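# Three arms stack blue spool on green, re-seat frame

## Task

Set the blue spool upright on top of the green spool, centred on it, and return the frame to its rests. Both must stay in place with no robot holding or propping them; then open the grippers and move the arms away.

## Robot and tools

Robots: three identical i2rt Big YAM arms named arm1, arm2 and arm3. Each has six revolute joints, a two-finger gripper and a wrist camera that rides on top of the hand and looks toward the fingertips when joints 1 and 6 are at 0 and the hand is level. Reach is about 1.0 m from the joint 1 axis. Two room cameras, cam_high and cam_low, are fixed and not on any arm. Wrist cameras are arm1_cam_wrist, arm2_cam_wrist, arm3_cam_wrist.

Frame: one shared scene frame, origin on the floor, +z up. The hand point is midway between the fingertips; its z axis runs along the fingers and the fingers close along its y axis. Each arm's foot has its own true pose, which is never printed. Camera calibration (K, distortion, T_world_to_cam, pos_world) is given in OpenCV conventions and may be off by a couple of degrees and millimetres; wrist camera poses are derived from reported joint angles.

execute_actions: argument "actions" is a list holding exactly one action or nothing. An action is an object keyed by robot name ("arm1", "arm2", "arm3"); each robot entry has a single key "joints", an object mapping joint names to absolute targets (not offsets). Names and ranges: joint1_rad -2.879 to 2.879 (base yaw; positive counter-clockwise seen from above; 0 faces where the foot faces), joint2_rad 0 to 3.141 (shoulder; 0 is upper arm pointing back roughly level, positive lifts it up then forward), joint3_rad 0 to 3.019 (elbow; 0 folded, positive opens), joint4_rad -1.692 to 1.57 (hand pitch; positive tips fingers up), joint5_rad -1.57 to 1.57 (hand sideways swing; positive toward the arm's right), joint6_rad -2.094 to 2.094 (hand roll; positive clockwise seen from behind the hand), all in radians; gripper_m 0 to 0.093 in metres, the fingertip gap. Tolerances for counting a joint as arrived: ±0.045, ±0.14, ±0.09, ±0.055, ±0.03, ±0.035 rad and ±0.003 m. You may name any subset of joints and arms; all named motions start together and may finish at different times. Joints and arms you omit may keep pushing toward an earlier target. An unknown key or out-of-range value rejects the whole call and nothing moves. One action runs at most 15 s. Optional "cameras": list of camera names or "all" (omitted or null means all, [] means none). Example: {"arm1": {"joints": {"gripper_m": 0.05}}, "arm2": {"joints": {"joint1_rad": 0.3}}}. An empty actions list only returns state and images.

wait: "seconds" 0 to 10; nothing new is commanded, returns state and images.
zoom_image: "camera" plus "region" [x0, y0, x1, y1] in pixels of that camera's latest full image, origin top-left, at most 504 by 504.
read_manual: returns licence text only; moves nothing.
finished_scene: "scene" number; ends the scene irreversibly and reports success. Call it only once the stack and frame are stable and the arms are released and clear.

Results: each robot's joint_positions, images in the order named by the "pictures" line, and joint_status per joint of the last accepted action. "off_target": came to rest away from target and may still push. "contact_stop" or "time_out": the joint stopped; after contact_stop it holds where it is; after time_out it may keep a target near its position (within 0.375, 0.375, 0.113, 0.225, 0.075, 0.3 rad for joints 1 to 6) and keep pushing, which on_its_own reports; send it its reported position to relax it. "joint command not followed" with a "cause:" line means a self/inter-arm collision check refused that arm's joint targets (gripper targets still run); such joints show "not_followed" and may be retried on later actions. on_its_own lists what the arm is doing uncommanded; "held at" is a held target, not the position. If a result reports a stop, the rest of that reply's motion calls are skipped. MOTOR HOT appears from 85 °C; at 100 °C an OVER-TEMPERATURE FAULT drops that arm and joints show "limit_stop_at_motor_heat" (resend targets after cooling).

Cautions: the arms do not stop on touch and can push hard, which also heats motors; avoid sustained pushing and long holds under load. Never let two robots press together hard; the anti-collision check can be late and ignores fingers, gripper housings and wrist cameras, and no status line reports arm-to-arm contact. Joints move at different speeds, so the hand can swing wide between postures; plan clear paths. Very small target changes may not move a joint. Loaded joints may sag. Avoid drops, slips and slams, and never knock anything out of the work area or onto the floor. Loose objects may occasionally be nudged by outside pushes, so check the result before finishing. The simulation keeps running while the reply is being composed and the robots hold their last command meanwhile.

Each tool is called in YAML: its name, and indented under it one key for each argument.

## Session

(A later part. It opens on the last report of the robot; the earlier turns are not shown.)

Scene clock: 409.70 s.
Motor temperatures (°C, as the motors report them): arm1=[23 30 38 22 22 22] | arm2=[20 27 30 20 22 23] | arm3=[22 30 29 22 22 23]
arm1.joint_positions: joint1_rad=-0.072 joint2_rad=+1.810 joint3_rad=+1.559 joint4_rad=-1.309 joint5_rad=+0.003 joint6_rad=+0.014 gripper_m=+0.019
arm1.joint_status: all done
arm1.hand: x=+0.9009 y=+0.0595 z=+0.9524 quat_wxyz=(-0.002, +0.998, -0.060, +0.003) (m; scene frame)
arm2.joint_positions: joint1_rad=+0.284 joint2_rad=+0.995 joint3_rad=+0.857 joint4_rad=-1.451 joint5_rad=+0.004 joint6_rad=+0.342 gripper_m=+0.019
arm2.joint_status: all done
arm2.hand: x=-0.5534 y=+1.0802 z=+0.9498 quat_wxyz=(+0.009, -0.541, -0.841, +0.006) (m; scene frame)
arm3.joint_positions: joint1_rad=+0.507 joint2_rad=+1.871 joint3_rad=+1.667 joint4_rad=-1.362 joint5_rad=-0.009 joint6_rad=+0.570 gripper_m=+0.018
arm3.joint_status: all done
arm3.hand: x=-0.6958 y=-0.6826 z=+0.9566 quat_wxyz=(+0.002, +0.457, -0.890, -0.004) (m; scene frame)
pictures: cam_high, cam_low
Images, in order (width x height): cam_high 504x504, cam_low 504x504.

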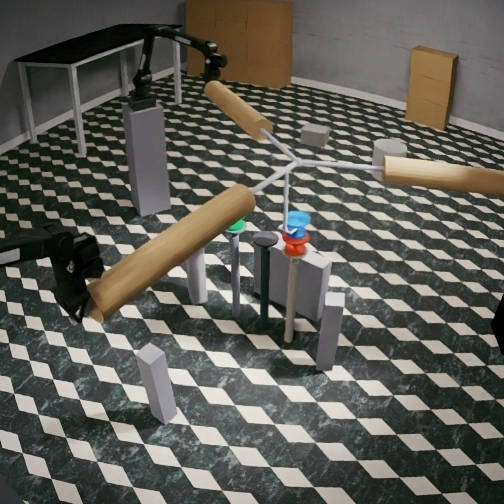

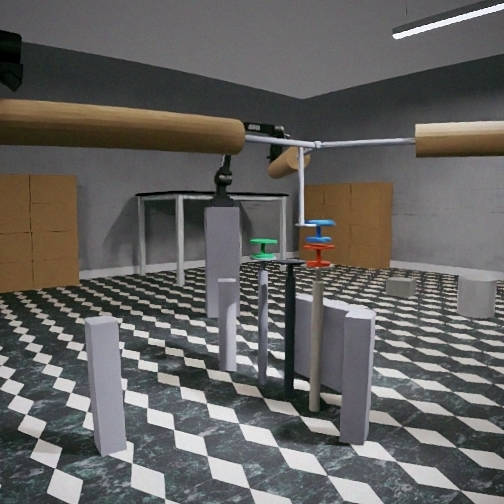

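execute_actions:
  actions:
    - {"arm1": {"joints": {"joint1_rad": 0.075, "joint2_rad": 1.762, "joint3_rad": 1.658, "joint4_rad": -1.37, "joint6_rad": 0.168}}, "arm2": {"joints": {"joint1_rad": 0.087, "joint2_rad": 1.14, "joint3_rad": 1.068, "joint4_rad": -1.41, "joint6_rad": 0.133}}, "arm3": {"joints": {"joint1_rad": 0.51, "joint2_rad": 1.65, "joint3_rad": 1.418, "joint4_rad": -1.298}}}
  cameras: ["cam_high", "cam_low"]

zoom_image:
  camera: "cam_low"
  region: [240, 200, 350, 285]

Scene clock: 427.93 s.
Motor temperatures (°C, as the motors report them): arm1=[23 31 40 22 22 22] | arm2=[20 27 34 20 22 23] | arm3=[22 30 32 22 23 23]
arm1.joint_positions: joint1_rad=+0.079 joint2_rad=+1.809 joint3_rad=+1.587 joint4_rad=-1.347 joint5_rad=+0.003 joint6_rad=+0.159 gripper_m=+0.019
arm1.joint_status: all done
arm1.hand: x=+0.8977 y=-0.0231 z=+0.9634 quat_wxyz=(-0.002, +0.998, -0.057, +0.007) (m; scene frame)
arm2.joint_positions: joint1_rad=+0.092 joint2_rad=+1.163 joint3_rad=+0.993 joint4_rad=-1.404 joint5_rad=+0.001 joint6_rad=+0.151 gripper_m=+0.019
arm2.joint_status: all done
arm2.hand: x=-0.5556 y=+0.9982 z=+0.9587 quat_wxyz=(+0.001, -0.542, -0.840, +0.006) (m; scene frame)
arm3.joint_positions: joint1_rad=+0.507 joint2_rad=+1.661 joint3_rad=+1.402 joint4_rad=-1.311 joint5_rad=-0.009 joint6_rad=+0.572 gripper_m=+0.018
arm3.joint_status: all done
arm3.hand: x=-0.7002 y=-0.7635 z=+0.9652 quat_wxyz=(+0.004, +0.456, -0.890, -0.002) (m; scene frame)
pictures: cam_high, cam_low
Images, in order (width x height): cam_high 504x504, cam_low 504x504.

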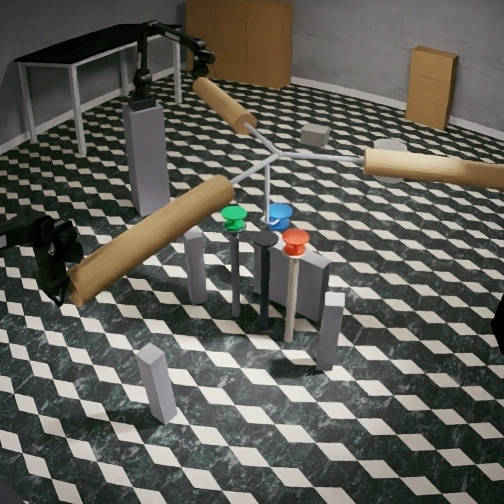

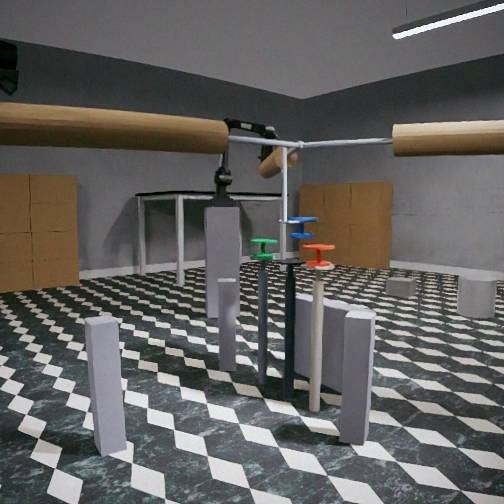

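Region (240, 200, 350, 285) of cam_low's 504x504 image, scaled by 4.582, with more detail than that image has; it fills the top 389 rows of this view, and the rest is white.

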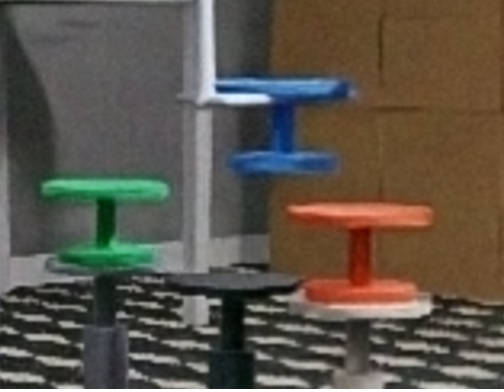

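execute_actions:
  actions:
    - {"arm1": {"joints": {"joint1_rad": 0.213, "joint2_rad": 1.817, "joint3_rad": 1.715, "joint4_rad": -1.382, "joint6_rad": 0.306}}, "arm2": {"joints": {"joint1_rad": -0.046, "joint2_rad": 1.315, "joint3_rad": 1.23, "joint4_rad": -1.395, "joint6_rad": -0.002}}, "arm3": {"joints": {"joint1_rad": 0.52, "joint2_rad": 1.46, "joint3_rad": 1.18, "joint4_rad": -1.261}}}
  cameras: ["cam_high", "cam_low"]

zoom_image:
  camera: "cam_low"
  region: [240, 200, 350, 285]

Scene clock: 448.70 s.
Motor temperatures (°C, as the motors report them): arm1=[23 32 41 22 22 22] | arm2=[20 27 37 20 22 23] | arm3=[22 30 30 22 23 23]
arm1.joint_positions: joint1_rad=+0.218 joint2_rad=+1.831 joint3_rad=+1.642 joint4_rad=-1.368 joint5_rad=+0.004 joint6_rad=+0.297 gripper_m=+0.019
arm1.joint_status: all done
arm1.hand: x=+0.8930 y=-0.1010 z=+0.9723 quat_wxyz=(-0.001, +0.998, -0.057, +0.001) (m; scene frame)
arm2.joint_positions: joint1_rad=-0.037 joint2_rad=+1.342 joint3_rad=+1.154 joint4_rad=-1.389 joint5_rad=-0.002 joint6_rad=+0.020 gripper_m=+0.019
arm2.joint_status: all done
arm2.hand: x=-0.5613 y=+0.9194 z=+0.9626 quat_wxyz=(+0.002, -0.541, -0.841, +0.004) (m; scene frame)
arm3.joint_positions: joint1_rad=+0.511 joint2_rad=+1.467 joint3_rad=+1.165 joint4_rad=-1.272 joint5_rad=-0.005 joint6_rad=+0.572 gripper_m=+0.018
arm3.joint_status: all done
arm3.hand: x=-0.7053 y=-0.8423 z=+0.9622 quat_wxyz=(+0.003, +0.457, -0.889, +0.000) (m; scene frame)
pictures: cam_high, cam_low
Images, in order (width x height): cam_high 504x504, cam_low 504x504.

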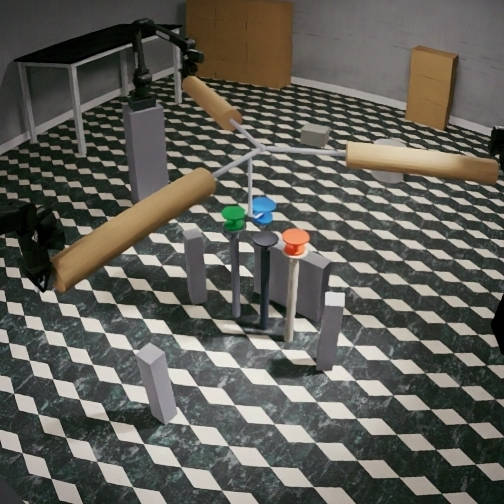

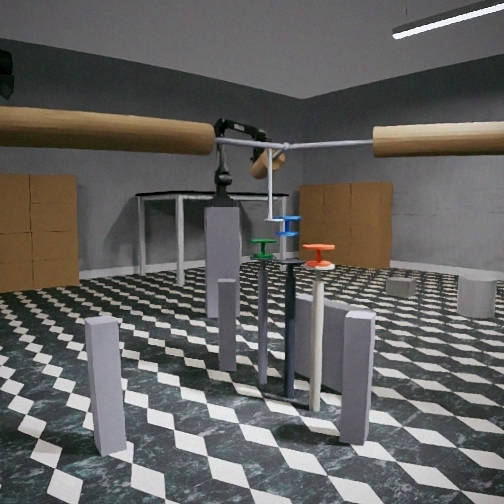

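Region (240, 200, 350, 285) of cam_low's 504x504 image, scaled by 4.582, with more detail than that image has; it fills the top 389 rows of this view, and the rest is white.

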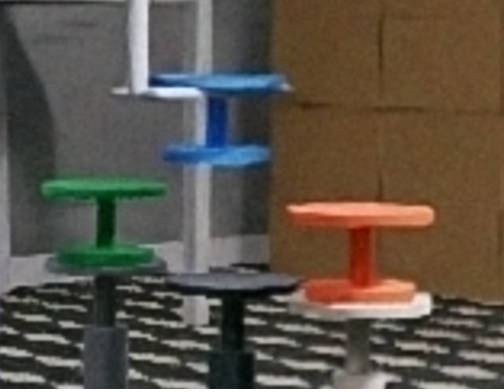

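execute_actions:
  actions:
    - {"arm1": {"joints": {"joint1_rad": 0.359, "joint2_rad": 1.895, "joint3_rad": 1.826, "joint4_rad": -1.412, "joint6_rad": 0.453}}, "arm2": {"joints": {"joint1_rad": -0.147, "joint2_rad": 1.52, "joint3_rad": 1.449, "joint4_rad": -1.42, "joint6_rad": -0.104}}, "arm3": {"joints": {"joint1_rad": 0.527, "joint2_rad": 1.227, "joint3_rad": 0.951, "joint4_rad": -1.30, "joint6_rad": 0.59}}}
  cameras: ["cam_high", "cam_low"]

zoom_image:
  camera: "cam_low"
  region: [240, 200, 350, 285]

zoom_image:
  camera: "cam_high"
  region: [200, 170, 300, 250]

Scene clock: 471.07 s.
Motor temperatures (°C, as the motors report them): arm1=[23 32 43 22 22 22] | arm2=[20 28 38 20 22 23] | arm3=[22 29 30 22 23 23]
arm1.joint_positions: joint1_rad=+0.362 joint2_rad=+1.920 joint3_rad=+1.755 joint4_rad=-1.393 joint5_rad=+0.006 joint6_rad=+0.440 gripper_m=+0.019
arm1.joint_status: all done
arm1.hand: x=+0.8833 y=-0.1896 z=+0.9653 quat_wxyz=(+0.000, +0.998, -0.057, +0.001) (m; scene frame)
arm2.joint_positions: joint1_rad=-0.144 joint2_rad=+1.552 joint3_rad=+1.374 joint4_rad=-1.406 joint5_rad=+0.002 joint6_rad=-0.088 gripper_m=+0.019
arm2.joint_status: all done
arm2.hand: x=-0.5721 y=+0.8289 z=+0.9629 quat_wxyz=(+0.005, -0.540, -0.841, +0.003) (m; scene frame)
arm3.joint_positions: joint1_rad=+0.523 joint2_rad=+1.231 joint3_rad=+0.936 joint4_rad=-1.288 joint5_rad=-0.006 joint6_rad=+0.585 gripper_m=+0.018
arm3.joint_status: all done
arm3.hand: x=-0.7139 y=-0.9337 z=+0.9608 quat_wxyz=(+0.006, +0.457, -0.889, +0.004) (m; scene frame)
pictures: cam_high, cam_low
Images, in order (width x height): cam_high 504x504, cam_low 504x504.

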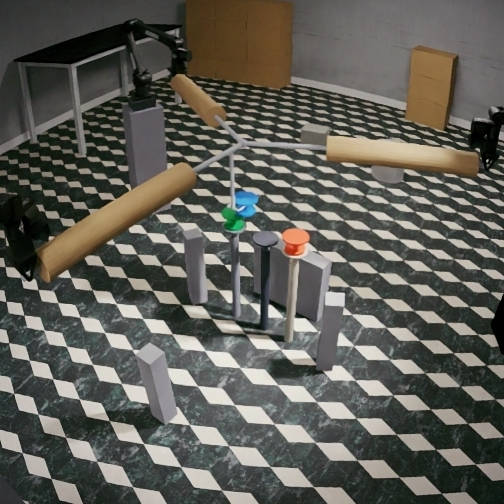

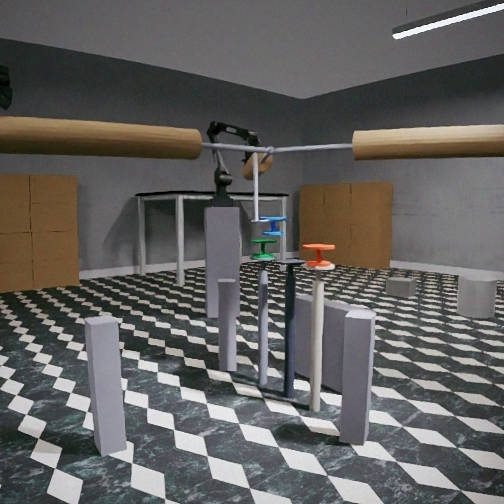

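Region (240, 200, 350, 285) of cam_low's 504x504 image, scaled by 4.582, with more detail than that image has; it fills the top 389 rows of this view, and the rest is white.

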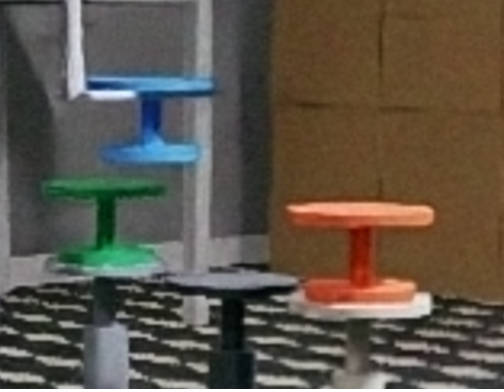

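Region (200, 170, 300, 250) of cam_high's 504x504 image, scaled by 5.040, with more detail than that image has; it fills the top 403 rows of this view, and the rest is white.

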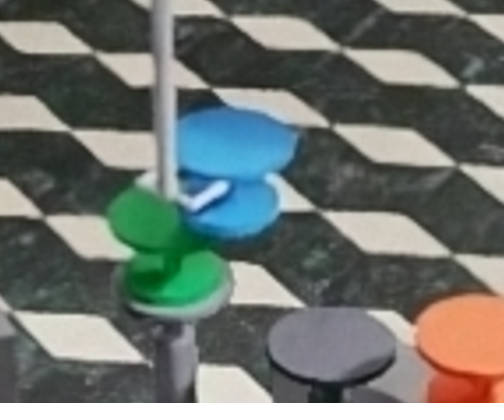

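execute_actions:
  actions:
    - {"arm1": {"joints": {"joint1_rad": 0.456, "joint2_rad": 1.968, "joint3_rad": 1.943, "joint4_rad": -1.452, "joint6_rad": 0.55}}, "arm2": {"joints": {"joint1_rad": -0.198, "joint2_rad": 1.673, "joint3_rad": 1.635, "joint4_rad": -1.446, "joint6_rad": -0.155}}, "arm3": {"joints": {"joint1_rad": 0.534, "joint2_rad": 1.04, "joint3_rad": 0.805, "joint4_rad": -1.344, "joint6_rad": 0.597}}}
  cameras: ["cam_high", "cam_low"]

zoom_image:
  camera: "cam_low"
  region: [233, 205, 293, 270]

zoom_image:
  camera: "cam_high"
  region: [204, 175, 264, 240]

Scene clock: 507.87 s.
Motor temperatures (°C, as the motors report them): arm1=[23 34 45 22 22 22] | arm2=[20 29 40 20 22 23] | arm3=[22 27 30 22 23 23]
arm1.joint_positions: joint1_rad=+0.454 joint2_rad=+1.990 joint3_rad=+1.868 joint4_rad=-1.434 joint5_rad=+0.005 joint6_rad=+0.532 gripper_m=+0.019
arm1.joint_status: all done
arm1.hand: x=+0.8798 y=-0.2513 z=+0.9671 quat_wxyz=(+0.001, +0.998, -0.057, +0.001) (m; scene frame)
arm2.joint_positions: joint1_rad=-0.196 joint2_rad=+1.705 joint3_rad=+1.556 joint4_rad=-1.432 joint5_rad=+0.001 joint6_rad=-0.143 gripper_m=+0.019
arm2.joint_status: all done
arm2.hand: x=-0.5774 y=+0.7643 z=+0.9609 quat_wxyz=(+0.004, -0.539, -0.842, +0.003) (m; scene frame)
arm3.joint_positions: joint1_rad=+0.526 joint2_rad=+1.043 joint3_rad=+0.790 joint4_rad=-1.327 joint5_rad=-0.005 joint6_rad=+0.587 gripper_m=+0.018
arm3.joint_status: all done
arm3.hand: x=-0.7167 y=-0.9987 z=+0.9576 quat_wxyz=(+0.004, +0.458, -0.889, +0.003) (m; scene frame)
pictures: cam_high, cam_low
Images, in order (width x height): cam_high 504x504, cam_low 504x504.

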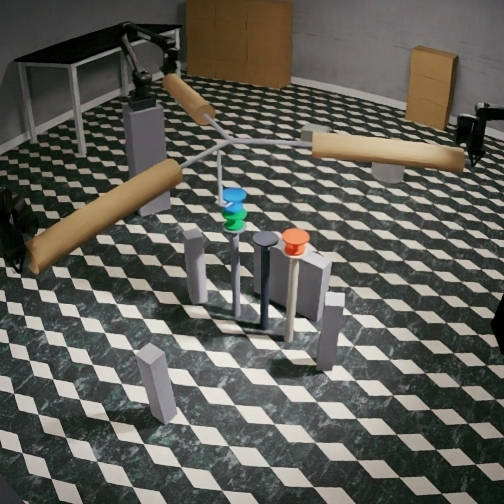

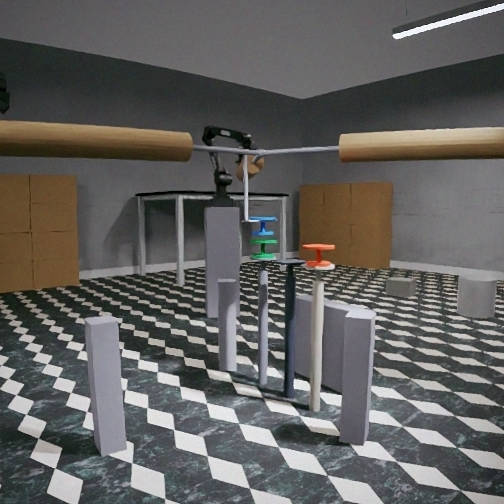

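Region (233, 205, 293, 270) of cam_low's 504x504 image, scaled by 7.754, with more detail than that image has; it fills the left 465 columns of this view, and the rest is white.

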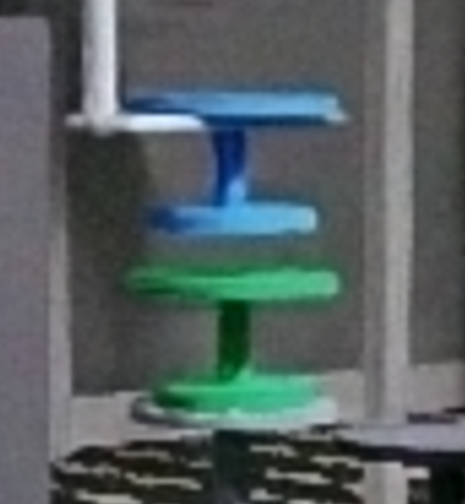

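Region (204, 175, 264, 240) of cam_high's 504x504 image, scaled by 7.754, with more detail than that image has; it fills the left 465 columns of this view, and the rest is white.

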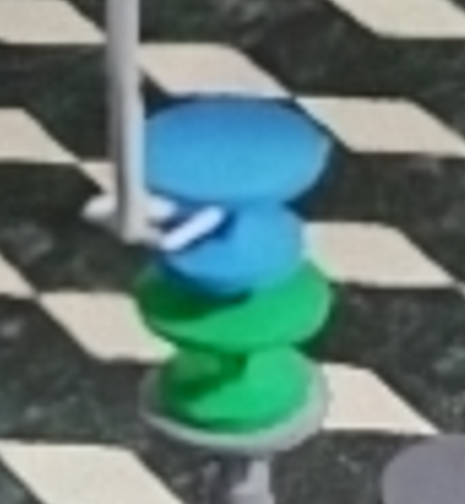

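execute_actions:
  actions:
    - {"arm1": {"joints": {"joint2_rad": 1.978, "joint3_rad": 1.843, "joint4_rad": -1.379}}, "arm2": {"joints": {"joint2_rad": 1.683, "joint3_rad": 1.528, "joint4_rad": -1.383}}, "arm3": {"joints": {"joint2_rad": 1.06, "joint3_rad": 0.76, "joint4_rad": -1.251}}}
  cameras: ["cam_high", "cam_low"]

zoom_image:
  camera: "cam_low"
  region: [233, 205, 293, 270]

zoom_image:
  camera: "cam_high"
  region: [204, 175, 264, 240]

Scene clock: 534.90 s.
Motor temperatures (°C, as the motors report them): arm1=[23 35 46 22 22 22] | arm2=[20 31 41 20 22 23] | arm3=[22 27 30 22 23 23]
arm1.joint_positions: joint1_rad=+0.455 joint2_rad=+2.001 joint3_rad=+1.835 joint4_rad=-1.385 joint5_rad=+0.007 joint6_rad=+0.533 gripper_m=+0.019
arm1.joint_status: all done
arm1.hand: x=+0.8782 y=-0.2523 z=+0.9481 quat_wxyz=(+0.001, +0.998, -0.057, -0.002) (m; scene frame)
arm2.joint_positions: joint1_rad=-0.197 joint2_rad=+1.705 joint3_rad=+1.522 joint4_rad=-1.388 joint5_rad=+0.000 joint6_rad=-0.143 gripper_m=+0.019
arm2.joint_status: all done
arm2.hand: x=-0.5780 y=+0.7635 z=+0.9480 quat_wxyz=(+0.000, -0.540, -0.842, +0.006) (m; scene frame)
arm3.joint_positions: joint1_rad=+0.526 joint2_rad=+1.063 joint3_rad=+0.744 joint4_rad=-1.262 joint5_rad=-0.008 joint6_rad=+0.587 gripper_m=+0.018
arm3.joint_status: all done
arm3.hand: x=-0.7174 y=-0.9987 z=+0.9362 quat_wxyz=(+0.006, +0.457, -0.889, +0.002) (m; scene frame)
pictures: cam_high, cam_low
Images, in order (width x height): cam_high 504x504, cam_low 504x504.

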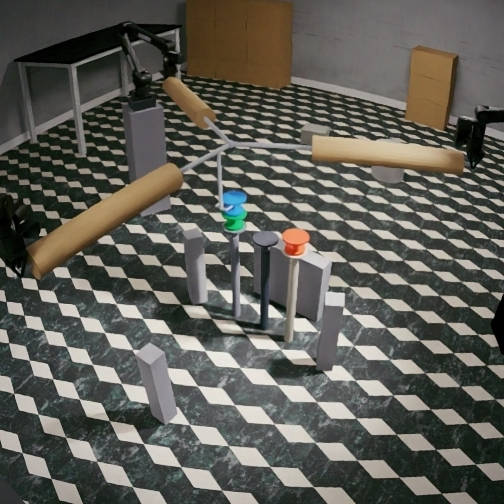

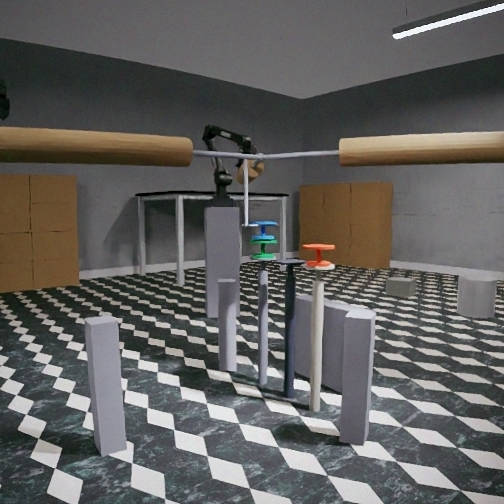

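Region (233, 205, 293, 270) of cam_low's 504x504 image, scaled by 7.754, with more detail than that image has; it fills the left 465 columns of this view, and the rest is white.

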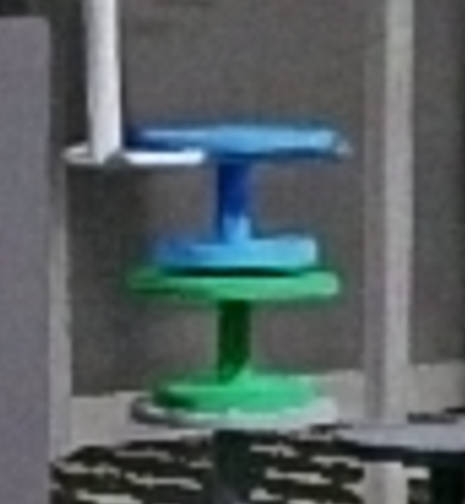

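Region (204, 175, 264, 240) of cam_high's 504x504 image, scaled by 7.754, with more detail than that image has; it fills the left 465 columns of this view, and the rest is white.

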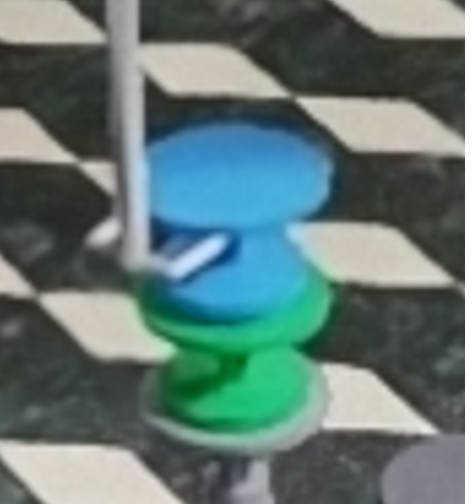

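execute_actions:
  actions:
    - {"arm1": {"joints": {"joint2_rad": 1.993, "joint3_rad": 1.799, "joint4_rad": -1.321}}, "arm2": {"joints": {"joint2_rad": 1.707, "joint3_rad": 1.474, "joint4_rad": -1.312}}, "arm3": {"joints": {"joint2_rad": 1.086, "joint3_rad": 0.713, "joint4_rad": -1.178}}}
  cameras: ["cam_high", "cam_low"]

zoom_image:
  camera: "cam_low"
  region: [233, 205, 293, 270]

zoom_image:
  camera: "cam_high"
  region: [204, 175, 264, 240]

Scene clock: 559.37 s.
Motor temperatures (°C, as the motors report them): arm1=[23 36 40 22 22 22] | arm2=[20 31 36 20 22 23] | arm3=[22 26 30 22 23 23]
arm1.joint_positions: joint1_rad=+0.455 joint2_rad=+2.016 joint3_rad=+1.794 joint4_rad=-1.325 joint5_rad=+0.007 joint6_rad=+0.533 gripper_m=+0.019
arm1.joint_status: all done
arm1.hand: x=+0.8773 y=-0.2529 z=+0.9239 quat_wxyz=(+0.002, +0.998, -0.057, -0.004) (m; scene frame)
arm2.joint_positions: joint1_rad=-0.197 joint2_rad=+1.727 joint3_rad=+1.468 joint4_rad=-1.318 joint5_rad=+0.000 joint6_rad=-0.143 gripper_m=+0.019
arm2.joint_status: all done
arm2.hand: x=-0.5782 y=+0.7631 z=+0.9171 quat_wxyz=(+0.002, -0.540, -0.842, +0.004) (m; scene frame)
arm3.joint_positions: joint1_rad=+0.526 joint2_rad=+1.092 joint3_rad=+0.698 joint4_rad=-1.190 joint5_rad=-0.009 joint6_rad=+0.587 gripper_m=+0.018
arm3.joint_status: all done
arm3.hand: x=-0.7174 y=-0.9989 z=+0.9129 quat_wxyz=(+0.007, +0.457, -0.889, +0.004) (m; scene frame)
pictures: cam_high, cam_low
Images, in order (width x height): cam_high 504x504, cam_low 504x504.

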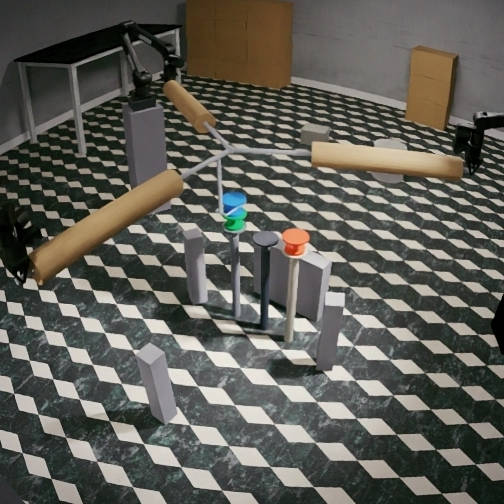

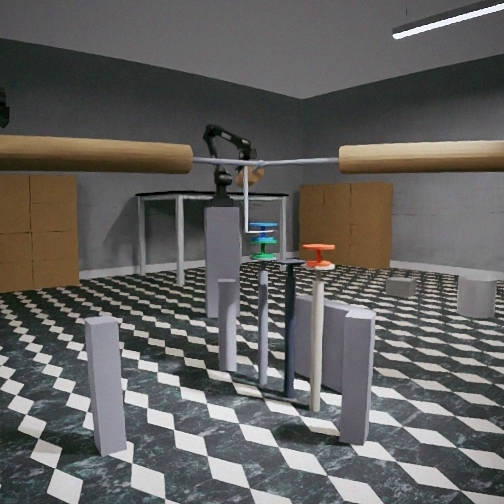

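Region (233, 205, 293, 270) of cam_low's 504x504 image, scaled by 7.754, with more detail than that image has; it fills the left 465 columns of this view, and the rest is white.

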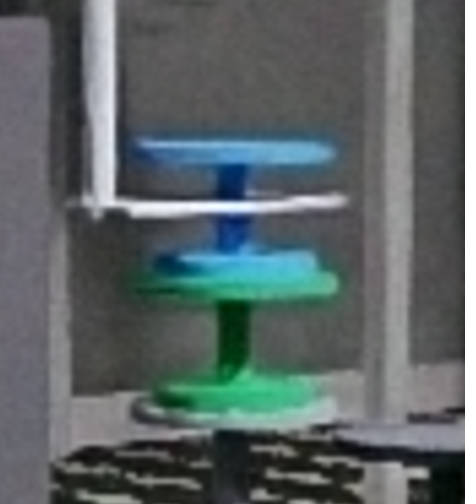

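Region (204, 175, 264, 240) of cam_high's 504x504 image, scaled by 7.754, with more detail than that image has; it fills the left 465 columns of this view, and the rest is white.

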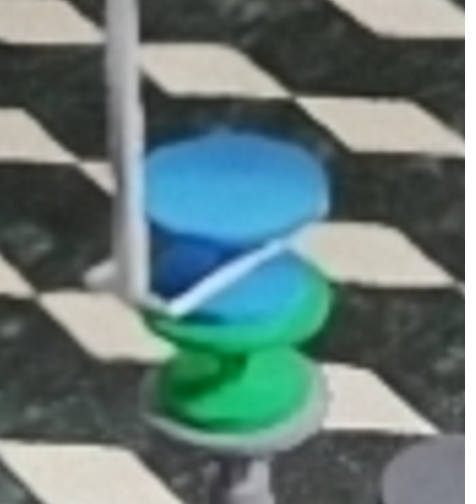

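execute_actions:
  actions:
    - {"arm1": {"joints": {"joint1_rad": 0.521, "joint2_rad": 1.832, "joint3_rad": 1.551, "joint4_rad": -1.232, "joint6_rad": 0.613}}, "arm2": {"joints": {"joint1_rad": -0.067, "joint2_rad": 1.783, "joint3_rad": 1.662, "joint4_rad": -1.366, "joint6_rad": -0.001}}, "arm3": {"joints": {"joint1_rad": 0.232, "joint2_rad": 1.10, "joint3_rad": 0.75, "joint4_rad": -1.172, "joint6_rad": 0.28}}}
  cameras: ["cam_high", "cam_low"]

zoom_image:
  camera: "cam_low"
  region: [213, 205, 293, 270]

zoom_image:
  camera: "cam_high"
  region: [194, 175, 264, 240]

Scene clock: 590.90 s.
Motor temperatures (°C, as the motors report them): arm1=[23 37 38 22 22 22] | arm2=[20 31 35 20 22 23] | arm3=[22 26 31 22 23 23]
arm1.joint_positions: joint1_rad=+0.529 joint2_rad=+1.871 joint3_rad=+1.547 joint4_rad=-1.232 joint5_rad=+0.003 joint6_rad=+0.610 gripper_m=+0.019
arm1.joint_status: all done
arm1.hand: x=+0.9509 y=-0.2668 z=+0.9167 quat_wxyz=(+0.002, +0.998, -0.058, +0.001) (m; scene frame)
arm2.joint_positions: joint1_rad=-0.062 joint2_rad=+1.808 joint3_rad=+1.589 joint4_rad=-1.352 joint5_rad=+0.005 joint6_rad=-0.002 gripper_m=+0.019
arm2.joint_status: all done
arm2.hand: x=-0.4998 y=+0.7558 z=+0.9204 quat_wxyz=(+0.001, -0.542, -0.840, +0.008) (m; scene frame)
arm3.joint_positions: joint1_rad=+0.240 joint2_rad=+1.104 joint3_rad=+0.698 joint4_rad=-1.171 joint5_rad=-0.005 joint6_rad=+0.304 gripper_m=+0.018
arm3.joint_status: all done
arm3.hand: x=-0.6433 y=-1.0074 z=+0.9100 quat_wxyz=(+0.004, +0.456, -0.890, +0.000) (m; scene frame)
pictures: cam_high, cam_low
Images, in order (width x height): cam_high 504x504, cam_low 504x504.

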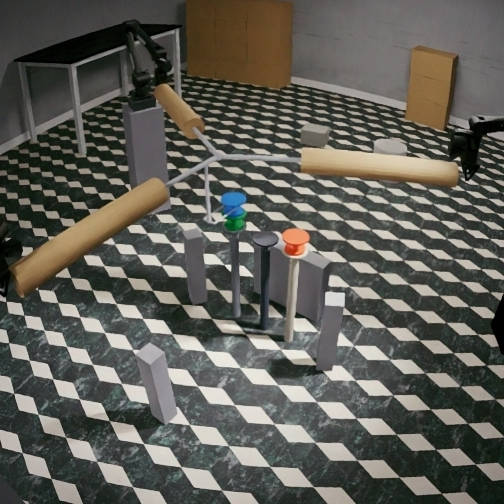

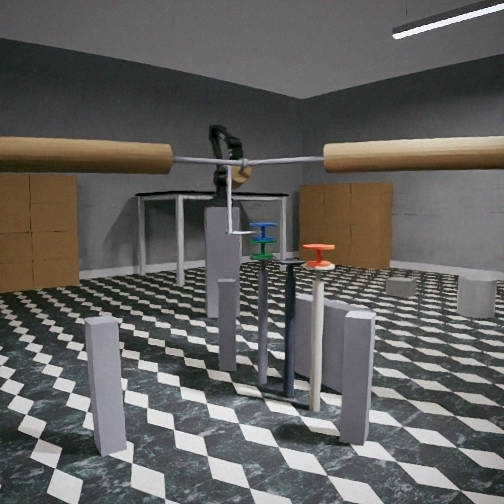

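Region (213, 205, 293, 270) of cam_low's 504x504 image, scaled by 6.300, with more detail than that image has; it fills the top 410 rows of this view, and the rest is white.

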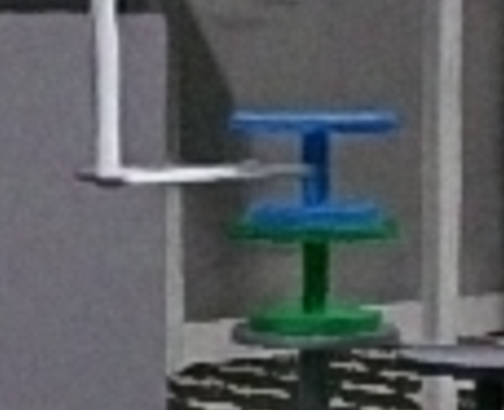

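Region (194, 175, 264, 240) of cam_high's 504x504 image, scaled by 7.200, with more detail than that image has; it fills the top 468 rows of this view, and the rest is white.

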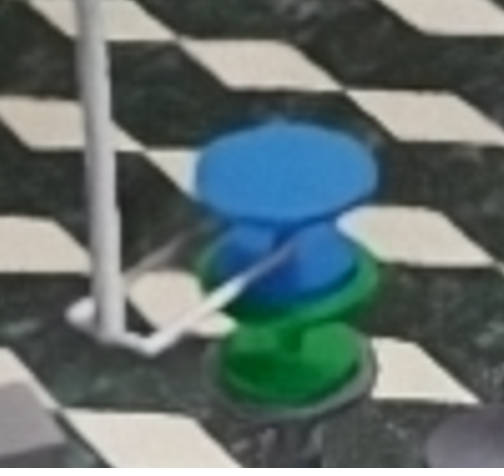

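execute_actions:
  actions:
    - {"arm1": {"joints": {"joint1_rad": 0.54, "joint2_rad": 1.606, "joint3_rad": 1.246, "joint4_rad": -1.15, "joint6_rad": 0.63}}, "arm2": {"joints": {"joint1_rad": 0.094, "joint2_rad": 1.815, "joint3_rad": 1.694, "joint4_rad": -1.375, "joint6_rad": 0.156}}, "arm3": {"joints": {"joint1_rad": 0.02, "joint2_rad": 1.289, "joint3_rad": 0.922, "joint4_rad": -1.135, "joint6_rad": 0.068}}}
  cameras: ["cam_high", "cam_low"]

zoom_image:
  camera: "cam_high"
  region: [174, 175, 274, 255]

Scene clock: 609.13 s.
Motor temperatures (°C, as the motors report them): arm1=[23 37 38 22 22 22] | arm2=[20 32 39 20 22 23] | arm3=[22 26 33 22 23 23]
arm1.joint_positions: joint1_rad=+0.535 joint2_rad=+1.628 joint3_rad=+1.239 joint4_rad=-1.163 joint5_rad=+0.002 joint6_rad=+0.616 gripper_m=+0.019
arm1.joint_status: all done
arm1.hand: x=+1.0359 y=-0.2241 z=+0.9271 quat_wxyz=(+0.004, +0.998, -0.058, +0.000) (m; scene frame)
arm2.joint_positions: joint1_rad=+0.104 joint2_rad=+1.826 joint3_rad=+1.612 joint4_rad=-1.369 joint5_rad=-0.001 joint6_rad=+0.160 gripper_m=+0.019
arm2.joint_status: all done
arm2.hand: x=-0.4170 y=+0.7972 z=+0.9184 quat_wxyz=(+0.005, -0.541, -0.841, +0.003) (m; scene frame)
arm3.joint_positions: joint1_rad=+0.026 joint2_rad=+1.307 joint3_rad=+0.873 joint4_rad=-1.139 joint5_rad=-0.002 joint6_rad=+0.090 gripper_m=+0.018
arm3.joint_status: all done
arm3.hand: x=-0.5548 y=-0.9677 z=+0.9147 quat_wxyz=(+0.002, +0.456, -0.890, +0.000) (m; scene frame)
pictures: cam_high, cam_low
Images, in order (width x height): cam_high 504x504, cam_low 504x504.

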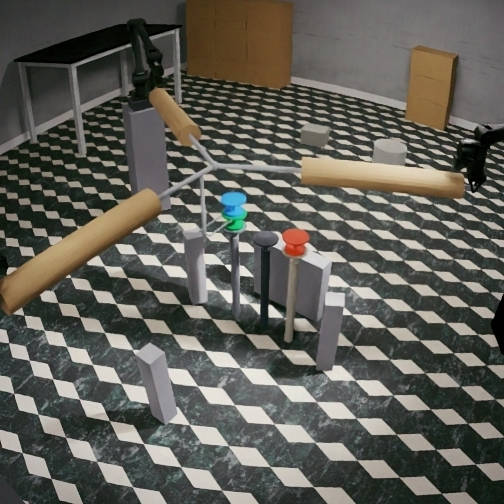

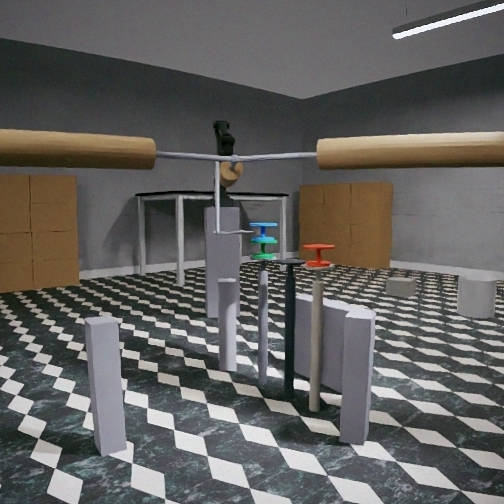

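Region (174, 175, 274, 255) of cam_high's 504x504 image, scaled by 5.040, with more detail than that image has; it fills the top 403 rows of this view, and the rest is white.

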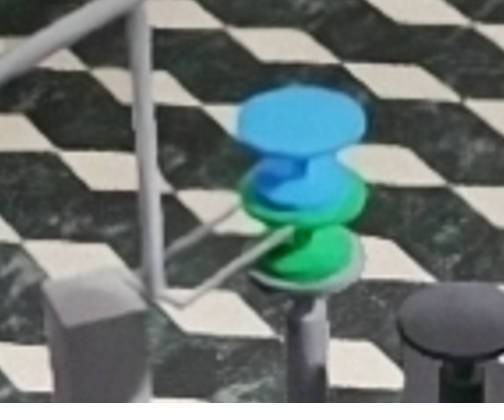

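zoom_image:
  camera: "cam_high"
  region: [214, 186, 254, 236]

zoom_image:
  camera: "cam_low"
  region: [243, 216, 283, 266]

Region (214, 186, 254, 236) of cam_high's 504x504 image, scaled by 10.080, with more detail than that image has; it fills the left 403 columns of this view, and the rest is white.

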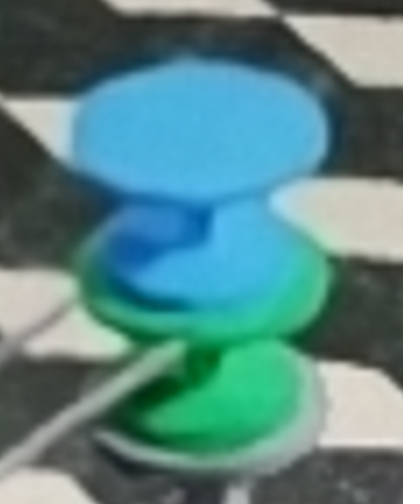

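Region (243, 216, 283, 266) of cam_low's 504x504 image, scaled by 10.080, with more detail than that image has; it fills the left 403 columns of this view, and the rest is white.

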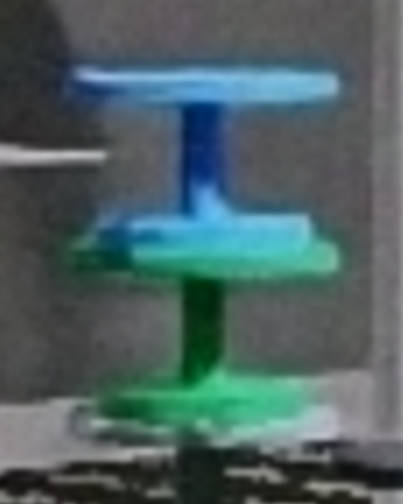

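execute_actions:
  actions:
    - {"arm1": {"joints": {"joint1_rad": 0.478, "joint2_rad": 1.556, "joint3_rad": 0.925, "joint4_rad": -0.875, "joint6_rad": 0.548}}, "arm2": {"joints": {"joint1_rad": 0.235, "joint2_rad": 1.849, "joint3_rad": 1.453, "joint4_rad": -1.147, "joint6_rad": 0.296}}, "arm3": {"joints": {"joint1_rad": -0.029, "joint2_rad": 1.604, "joint3_rad": 1.012, "joint4_rad": -0.906, "joint6_rad": 0.02}}}
  cameras: ["cam_high"]

Scene clock: 625.67 s.
Motor temperatures (°C, as the motors report them): arm1=[23 35 37 22 22 22] | arm2=[20 32 41 20 22 23] | arm3=[22 26 34 22 23 23]
arm1.joint_positions: joint1_rad=+0.484 joint2_rad=+1.590 joint3_rad=+0.921 joint4_rad=-0.883 joint5_rad=+0.002 joint6_rad=+0.564 gripper_m=+0.019
arm1.joint_status: all done
arm1.hand: x=+1.0880 y=-0.1733 z=+0.8391 quat_wxyz=(+0.003, +0.998, -0.058, +0.000) (m; scene frame)
arm2.joint_positions: joint1_rad=+0.244 joint2_rad=+1.879 joint3_rad=+1.445 joint4_rad=-1.152 joint5_rad=-0.003 joint6_rad=+0.301 gripper_m=+0.019
arm2.joint_status: all done
arm2.hand: x=-0.3619 y=+0.8505 z=+0.8291 quat_wxyz=(+0.006, -0.541, -0.841, +0.003) (m; scene frame)
arm3.joint_positions: joint1_rad=-0.024 joint2_rad=+1.638 joint3_rad=+0.961 joint4_rad=-0.912 joint5_rad=+0.000 joint6_rad=+0.041 gripper_m=+0.018
arm3.joint_status: all done
arm3.hand: x=-0.4998 y=-0.9149 z=+0.8263 quat_wxyz=(+0.008, +0.456, -0.890, +0.004) (m; scene frame)
pictures: cam_high
Images, in order (width x height): cam_high 504x504.

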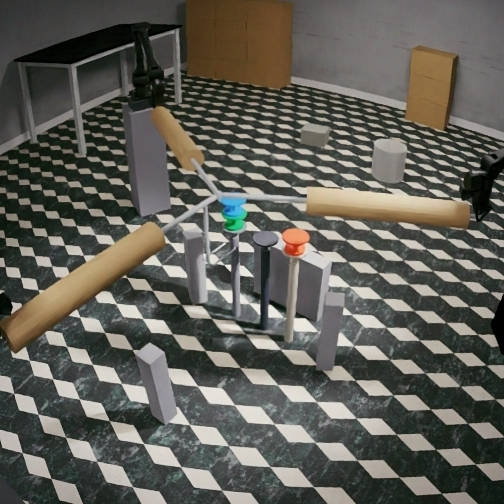

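execute_actions:
  actions:
    - {"arm1": {"joints": {"joint1_rad": 0.398, "joint2_rad": 1.662, "joint3_rad": 0.70, "joint4_rad": -0.557, "joint6_rad": 0.468}}, "arm2": {"joints": {"joint1_rad": 0.36, "joint2_rad": 1.949, "joint3_rad": 1.358, "joint4_rad": -0.941, "joint6_rad": 0.42}}, "arm3": {"joints": {"joint1_rad": -0.061, "joint2_rad": 1.897, "joint3_rad": 1.149, "joint4_rad": -0.744, "joint6_rad": -0.014}}}
  cameras: ["cam_high"]

Scene clock: 635.97 s.
Motor temperatures (°C, as the motors report them): arm1=[23 34 36 22 22 22] | arm2=[20 33 38 20 22 23] | arm3=[22 27 33 22 23 23]
arm1.joint_positions: joint1_rad=+0.400 joint2_rad=+1.680 joint3_rad=+0.690 joint4_rad=-0.574 joint5_rad=+0.001 joint6_rad=+0.480 gripper_m=+0.019
arm1.joint_status: all done
arm1.hand: x=+1.1317 y=-0.1214 z=+0.7492 quat_wxyz=(+0.001, +0.998, -0.058, +0.005) (m; scene frame)
arm2.joint_positions: joint1_rad=+0.366 joint2_rad=+1.983 joint3_rad=+1.349 joint4_rad=-0.948 joint5_rad=-0.004 joint6_rad=+0.426 gripper_m=+0.019
arm2.joint_status: all done
arm2.hand: x=-0.3182 y=+0.8996 z=+0.7418 quat_wxyz=(+0.005, -0.542, -0.840, +0.003) (m; scene frame)
arm3.joint_positions: joint1_rad=-0.053 joint2_rad=+1.937 joint3_rad=+1.107 joint4_rad=-0.752 joint5_rad=-0.002 joint6_rad=+0.009 gripper_m=+0.018
arm3.joint_status: all done
arm3.hand: x=-0.4512 y=-0.8664 z=+0.7395 quat_wxyz=(+0.005, +0.457, -0.890, +0.002) (m; scene frame)
pictures: cam_high
Images, in order (width x height): cam_high 504x504.

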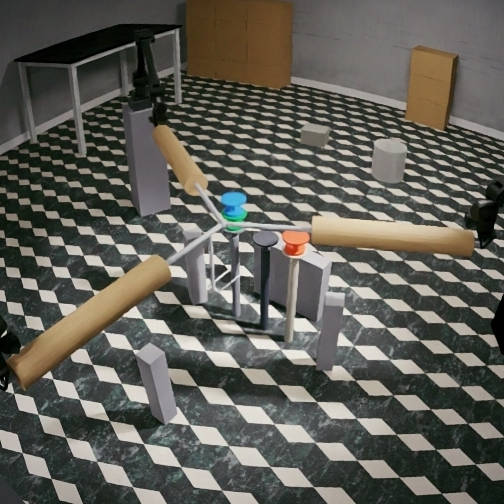

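execute_actions:
  actions:
    - {"arm1": {"joints": {"joint1_rad": 0.404, "joint2_rad": 2.065, "joint3_rad": 0.757, "joint4_rad": -0.165}}, "arm2": {"joints": {"joint1_rad": 0.37, "joint2_rad": 2.177, "joint3_rad": 1.322, "joint4_rad": -0.678}}, "arm3": {"joints": {"joint1_rad": -0.065, "joint2_rad": 2.181, "joint3_rad": 1.152, "joint4_rad": -0.466}}}
  cameras: ["cam_high"]

Scene clock: 651.17 s.
Motor temperatures (°C, as the motors report them): arm1=[23 33 35 22 22 22] | arm2=[20 33 35 20 22 23] | arm3=[22 28 32 22 22 23]
arm1.joint_positions: joint1_rad=+0.400 joint2_rad=+2.092 joint3_rad=+0.724 joint4_rad=-0.190 joint5_rad=-0.002 joint6_rad=+0.479 gripper_m=+0.019
arm1.joint_status: all done
arm1.hand: x=+1.1266 y=-0.1247 z=+0.6199 quat_wxyz=(+0.003, +0.998, -0.057, +0.003) (m; scene frame)
arm2.joint_positions: joint1_rad=+0.364 joint2_rad=+2.216 joint3_rad=+1.317 joint4_rad=-0.674 joint5_rad=+0.001 joint6_rad=+0.423 gripper_m=+0.019
arm2.joint_status: all done
arm2.hand: x=-0.3202 y=+0.8966 z=+0.6109 quat_wxyz=(+0.001, -0.541, -0.841, +0.007) (m; scene frame)
arm3.joint_positions: joint1_rad=-0.054 joint2_rad=+2.221 joint3_rad=+1.114 joint4_rad=-0.479 joint5_rad=-0.003 joint6_rad=+0.008 gripper_m=+0.018
arm3.joint_status: all done
arm3.hand: x=-0.4532 y=-0.8696 z=+0.6108 quat_wxyz=(+0.007, +0.457, -0.889, +0.002) (m; scene frame)
pictures: cam_high
Images, in order (width x height): cam_high 504x504.

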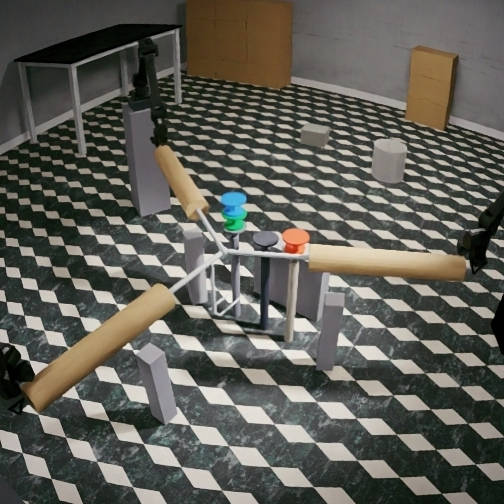

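execute_actions:
  actions:
    - {"arm1": {"joints": {"joint1_rad": 0.399, "joint2_rad": 2.474, "joint3_rad": 0.903, "joint4_rad": 0.095}}, "arm2": {"joints": {"joint1_rad": 0.385, "joint2_rad": 2.455, "joint3_rad": 1.458, "joint4_rad": -0.488, "joint6_rad": 0.44}}, "arm3": {"joints": {"joint1_rad": -0.068, "joint2_rad": 2.506, "joint3_rad": 1.28, "joint4_rad": -0.27}}}
  cameras: ["cam_high", "cam_low"]

Scene clock: 659.80 s.
Motor temperatures (°C, as the motors report them): arm1=[23 33 34 22 22 22] | arm2=[20 34 34 20 22 23] | arm3=[22 29 31 22 22 23]
arm1.joint_positions: joint1_rad=+0.400 joint2_rad=+2.504 joint3_rad=+0.885 joint4_rad=+0.068 joint5_rad=-0.003 joint6_rad=+0.479 gripper_m=+0.019
arm1.joint_status: all done
arm1.hand: x=+1.1261 y=-0.1259 z=+0.4886 quat_wxyz=(+0.005, +0.998, -0.057, +0.000) (m; scene frame)
arm2.joint_positions: joint1_rad=+0.376 joint2_rad=+2.500 joint3_rad=+1.413 joint4_rad=-0.487 joint5_rad=+0.004 joint6_rad=+0.438 gripper_m=+0.019
arm2.joint_status: all done
arm2.hand: x=-0.3157 y=+0.8981 z=+0.4826 quat_wxyz=(+0.001, -0.543, -0.840, +0.008) (m; scene frame)
arm3.joint_positions: joint1_rad=-0.055 joint2_rad=+2.546 joint3_rad=+1.249 joint4_rad=-0.285 joint5_rad=-0.005 joint6_rad=+0.008 gripper_m=+0.018
arm3.joint_status: all done
arm3.hand: x=-0.4521 y=-0.8681 z=+0.4807 quat_wxyz=(+0.006, +0.457, -0.890, +0.000) (m; scene frame)
pictures: cam_high, cam_low
Images, in order (width x height): cam_high 504x504, cam_low 504x504.

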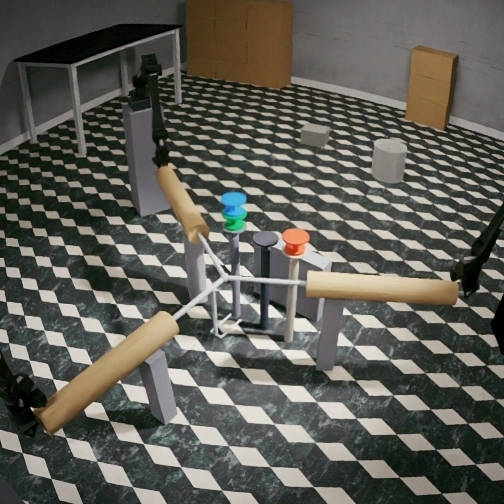

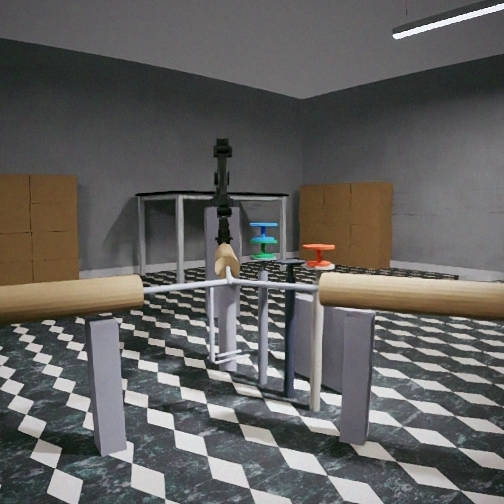

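execute_actions:
  actions:
    - {"arm1": {"joints": {"joint2_rad": 2.536, "joint3_rad": 0.927, "joint4_rad": 0.122}}, "arm2": {"joints": {"joint2_rad": 2.505, "joint3_rad": 1.471, "joint4_rad": -0.465}}, "arm3": {"joints": {"joint2_rad": 2.562, "joint3_rad": 1.308, "joint4_rad": -0.248}}}
  cameras: ["cam_high", "cam_low"]

zoom_image:
  camera: "cam_low"
  region: [60, 230, 400, 350]

Scene clock: 664.90 s.
Motor temperatures (°C, as the motors report them): arm1=[23 33 33 22 22 22] | arm2=[20 34 34 20 22 23] | arm3=[22 29 30 22 22 23]
arm1.joint_positions: joint1_rad=+0.400 joint2_rad=+2.560 joint3_rad=+0.909 joint4_rad=+0.099 joint5_rad=+0.000 joint6_rad=+0.479 gripper_m=+0.019
arm1.joint_status: all done
arm1.hand: x=+1.1288 y=-0.1245 z=+0.4700 quat_wxyz=(+0.004, +0.998, -0.057, +0.000) (m; scene frame)
arm2.joint_positions: joint1_rad=+0.380 joint2_rad=+2.514 joint3_rad=+1.420 joint4_rad=-0.478 joint5_rad=+0.002 joint6_rad=+0.438 gripper_m=+0.019
arm2.joint_status: all done
arm2.hand: x=-0.3136 y=+0.9000 z=+0.4762 quat_wxyz=(+0.000, -0.541, -0.841, +0.007) (m; scene frame)
arm3.joint_positions: joint1_rad=-0.055 joint2_rad=+2.578 joint3_rad=+1.272 joint4_rad=-0.271 joint5_rad=-0.005 joint6_rad=+0.008 gripper_m=+0.018
arm3.joint_status: all done
arm3.hand: x=-0.4506 y=-0.8659 z=+0.4684 quat_wxyz=(+0.004, +0.457, -0.890, -0.001) (m; scene frame)
pictures: cam_high, cam_low
Images, in order (width x height): cam_high 504x504, cam_low 504x504.

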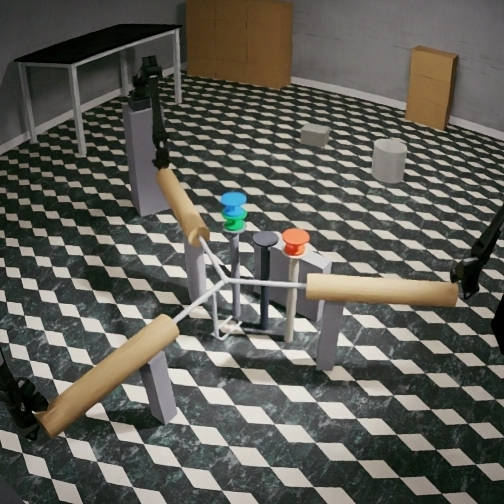

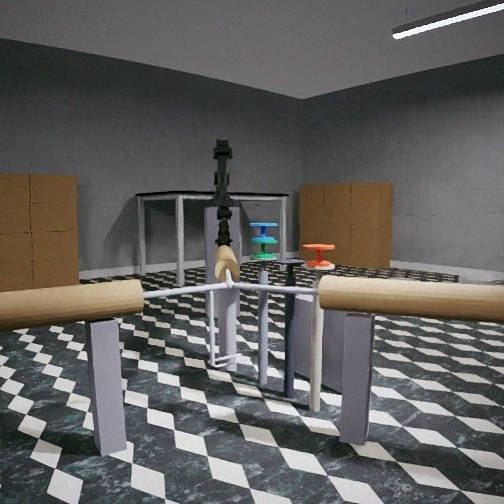

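Region (60, 230, 400, 350) of cam_low's 504x504 image, scaled by 1.482, with more detail than that image has; it fills the top 178 rows of this view, and the rest is white.

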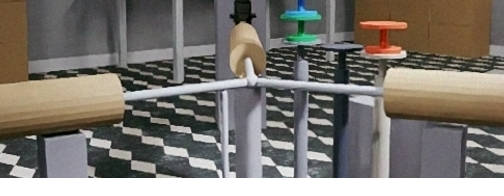

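zoom_image:
  camera: "cam_low"
  region: [320, 290, 400, 340]

zoom_image:
  camera: "cam_low"
  region: [70, 295, 150, 345]

zoom_image:
  camera: "cam_low"
  region: [195, 250, 275, 300]

Region (320, 290, 400, 340) of cam_low's 504x504 image, scaled by 6.300, with more detail than that image has; it fills the top 315 rows of this view, and the rest is white.

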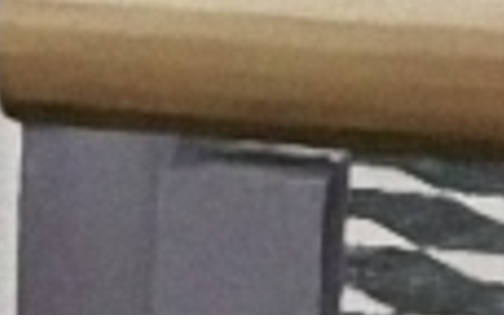

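Region (70, 295, 150, 345) of cam_low's 504x504 image, scaled by 6.300, with more detail than that image has; it fills the top 315 rows of this view, and the rest is white.

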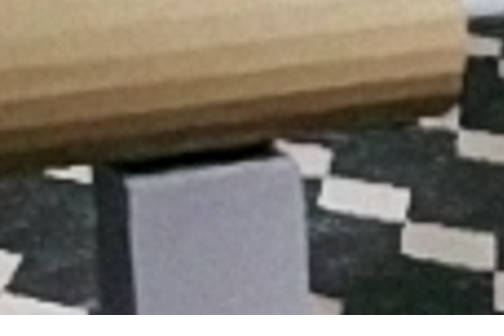

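Region (195, 250, 275, 300) of cam_low's 504x504 image, scaled by 6.300, with more detail than that image has; it fills the top 315 rows of this view, and the rest is white.

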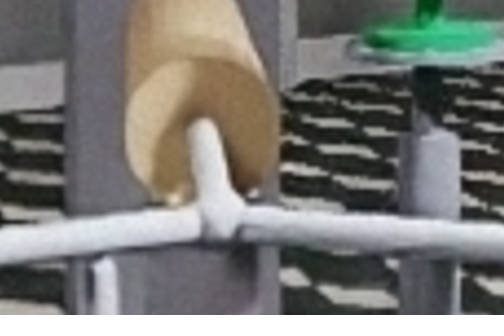

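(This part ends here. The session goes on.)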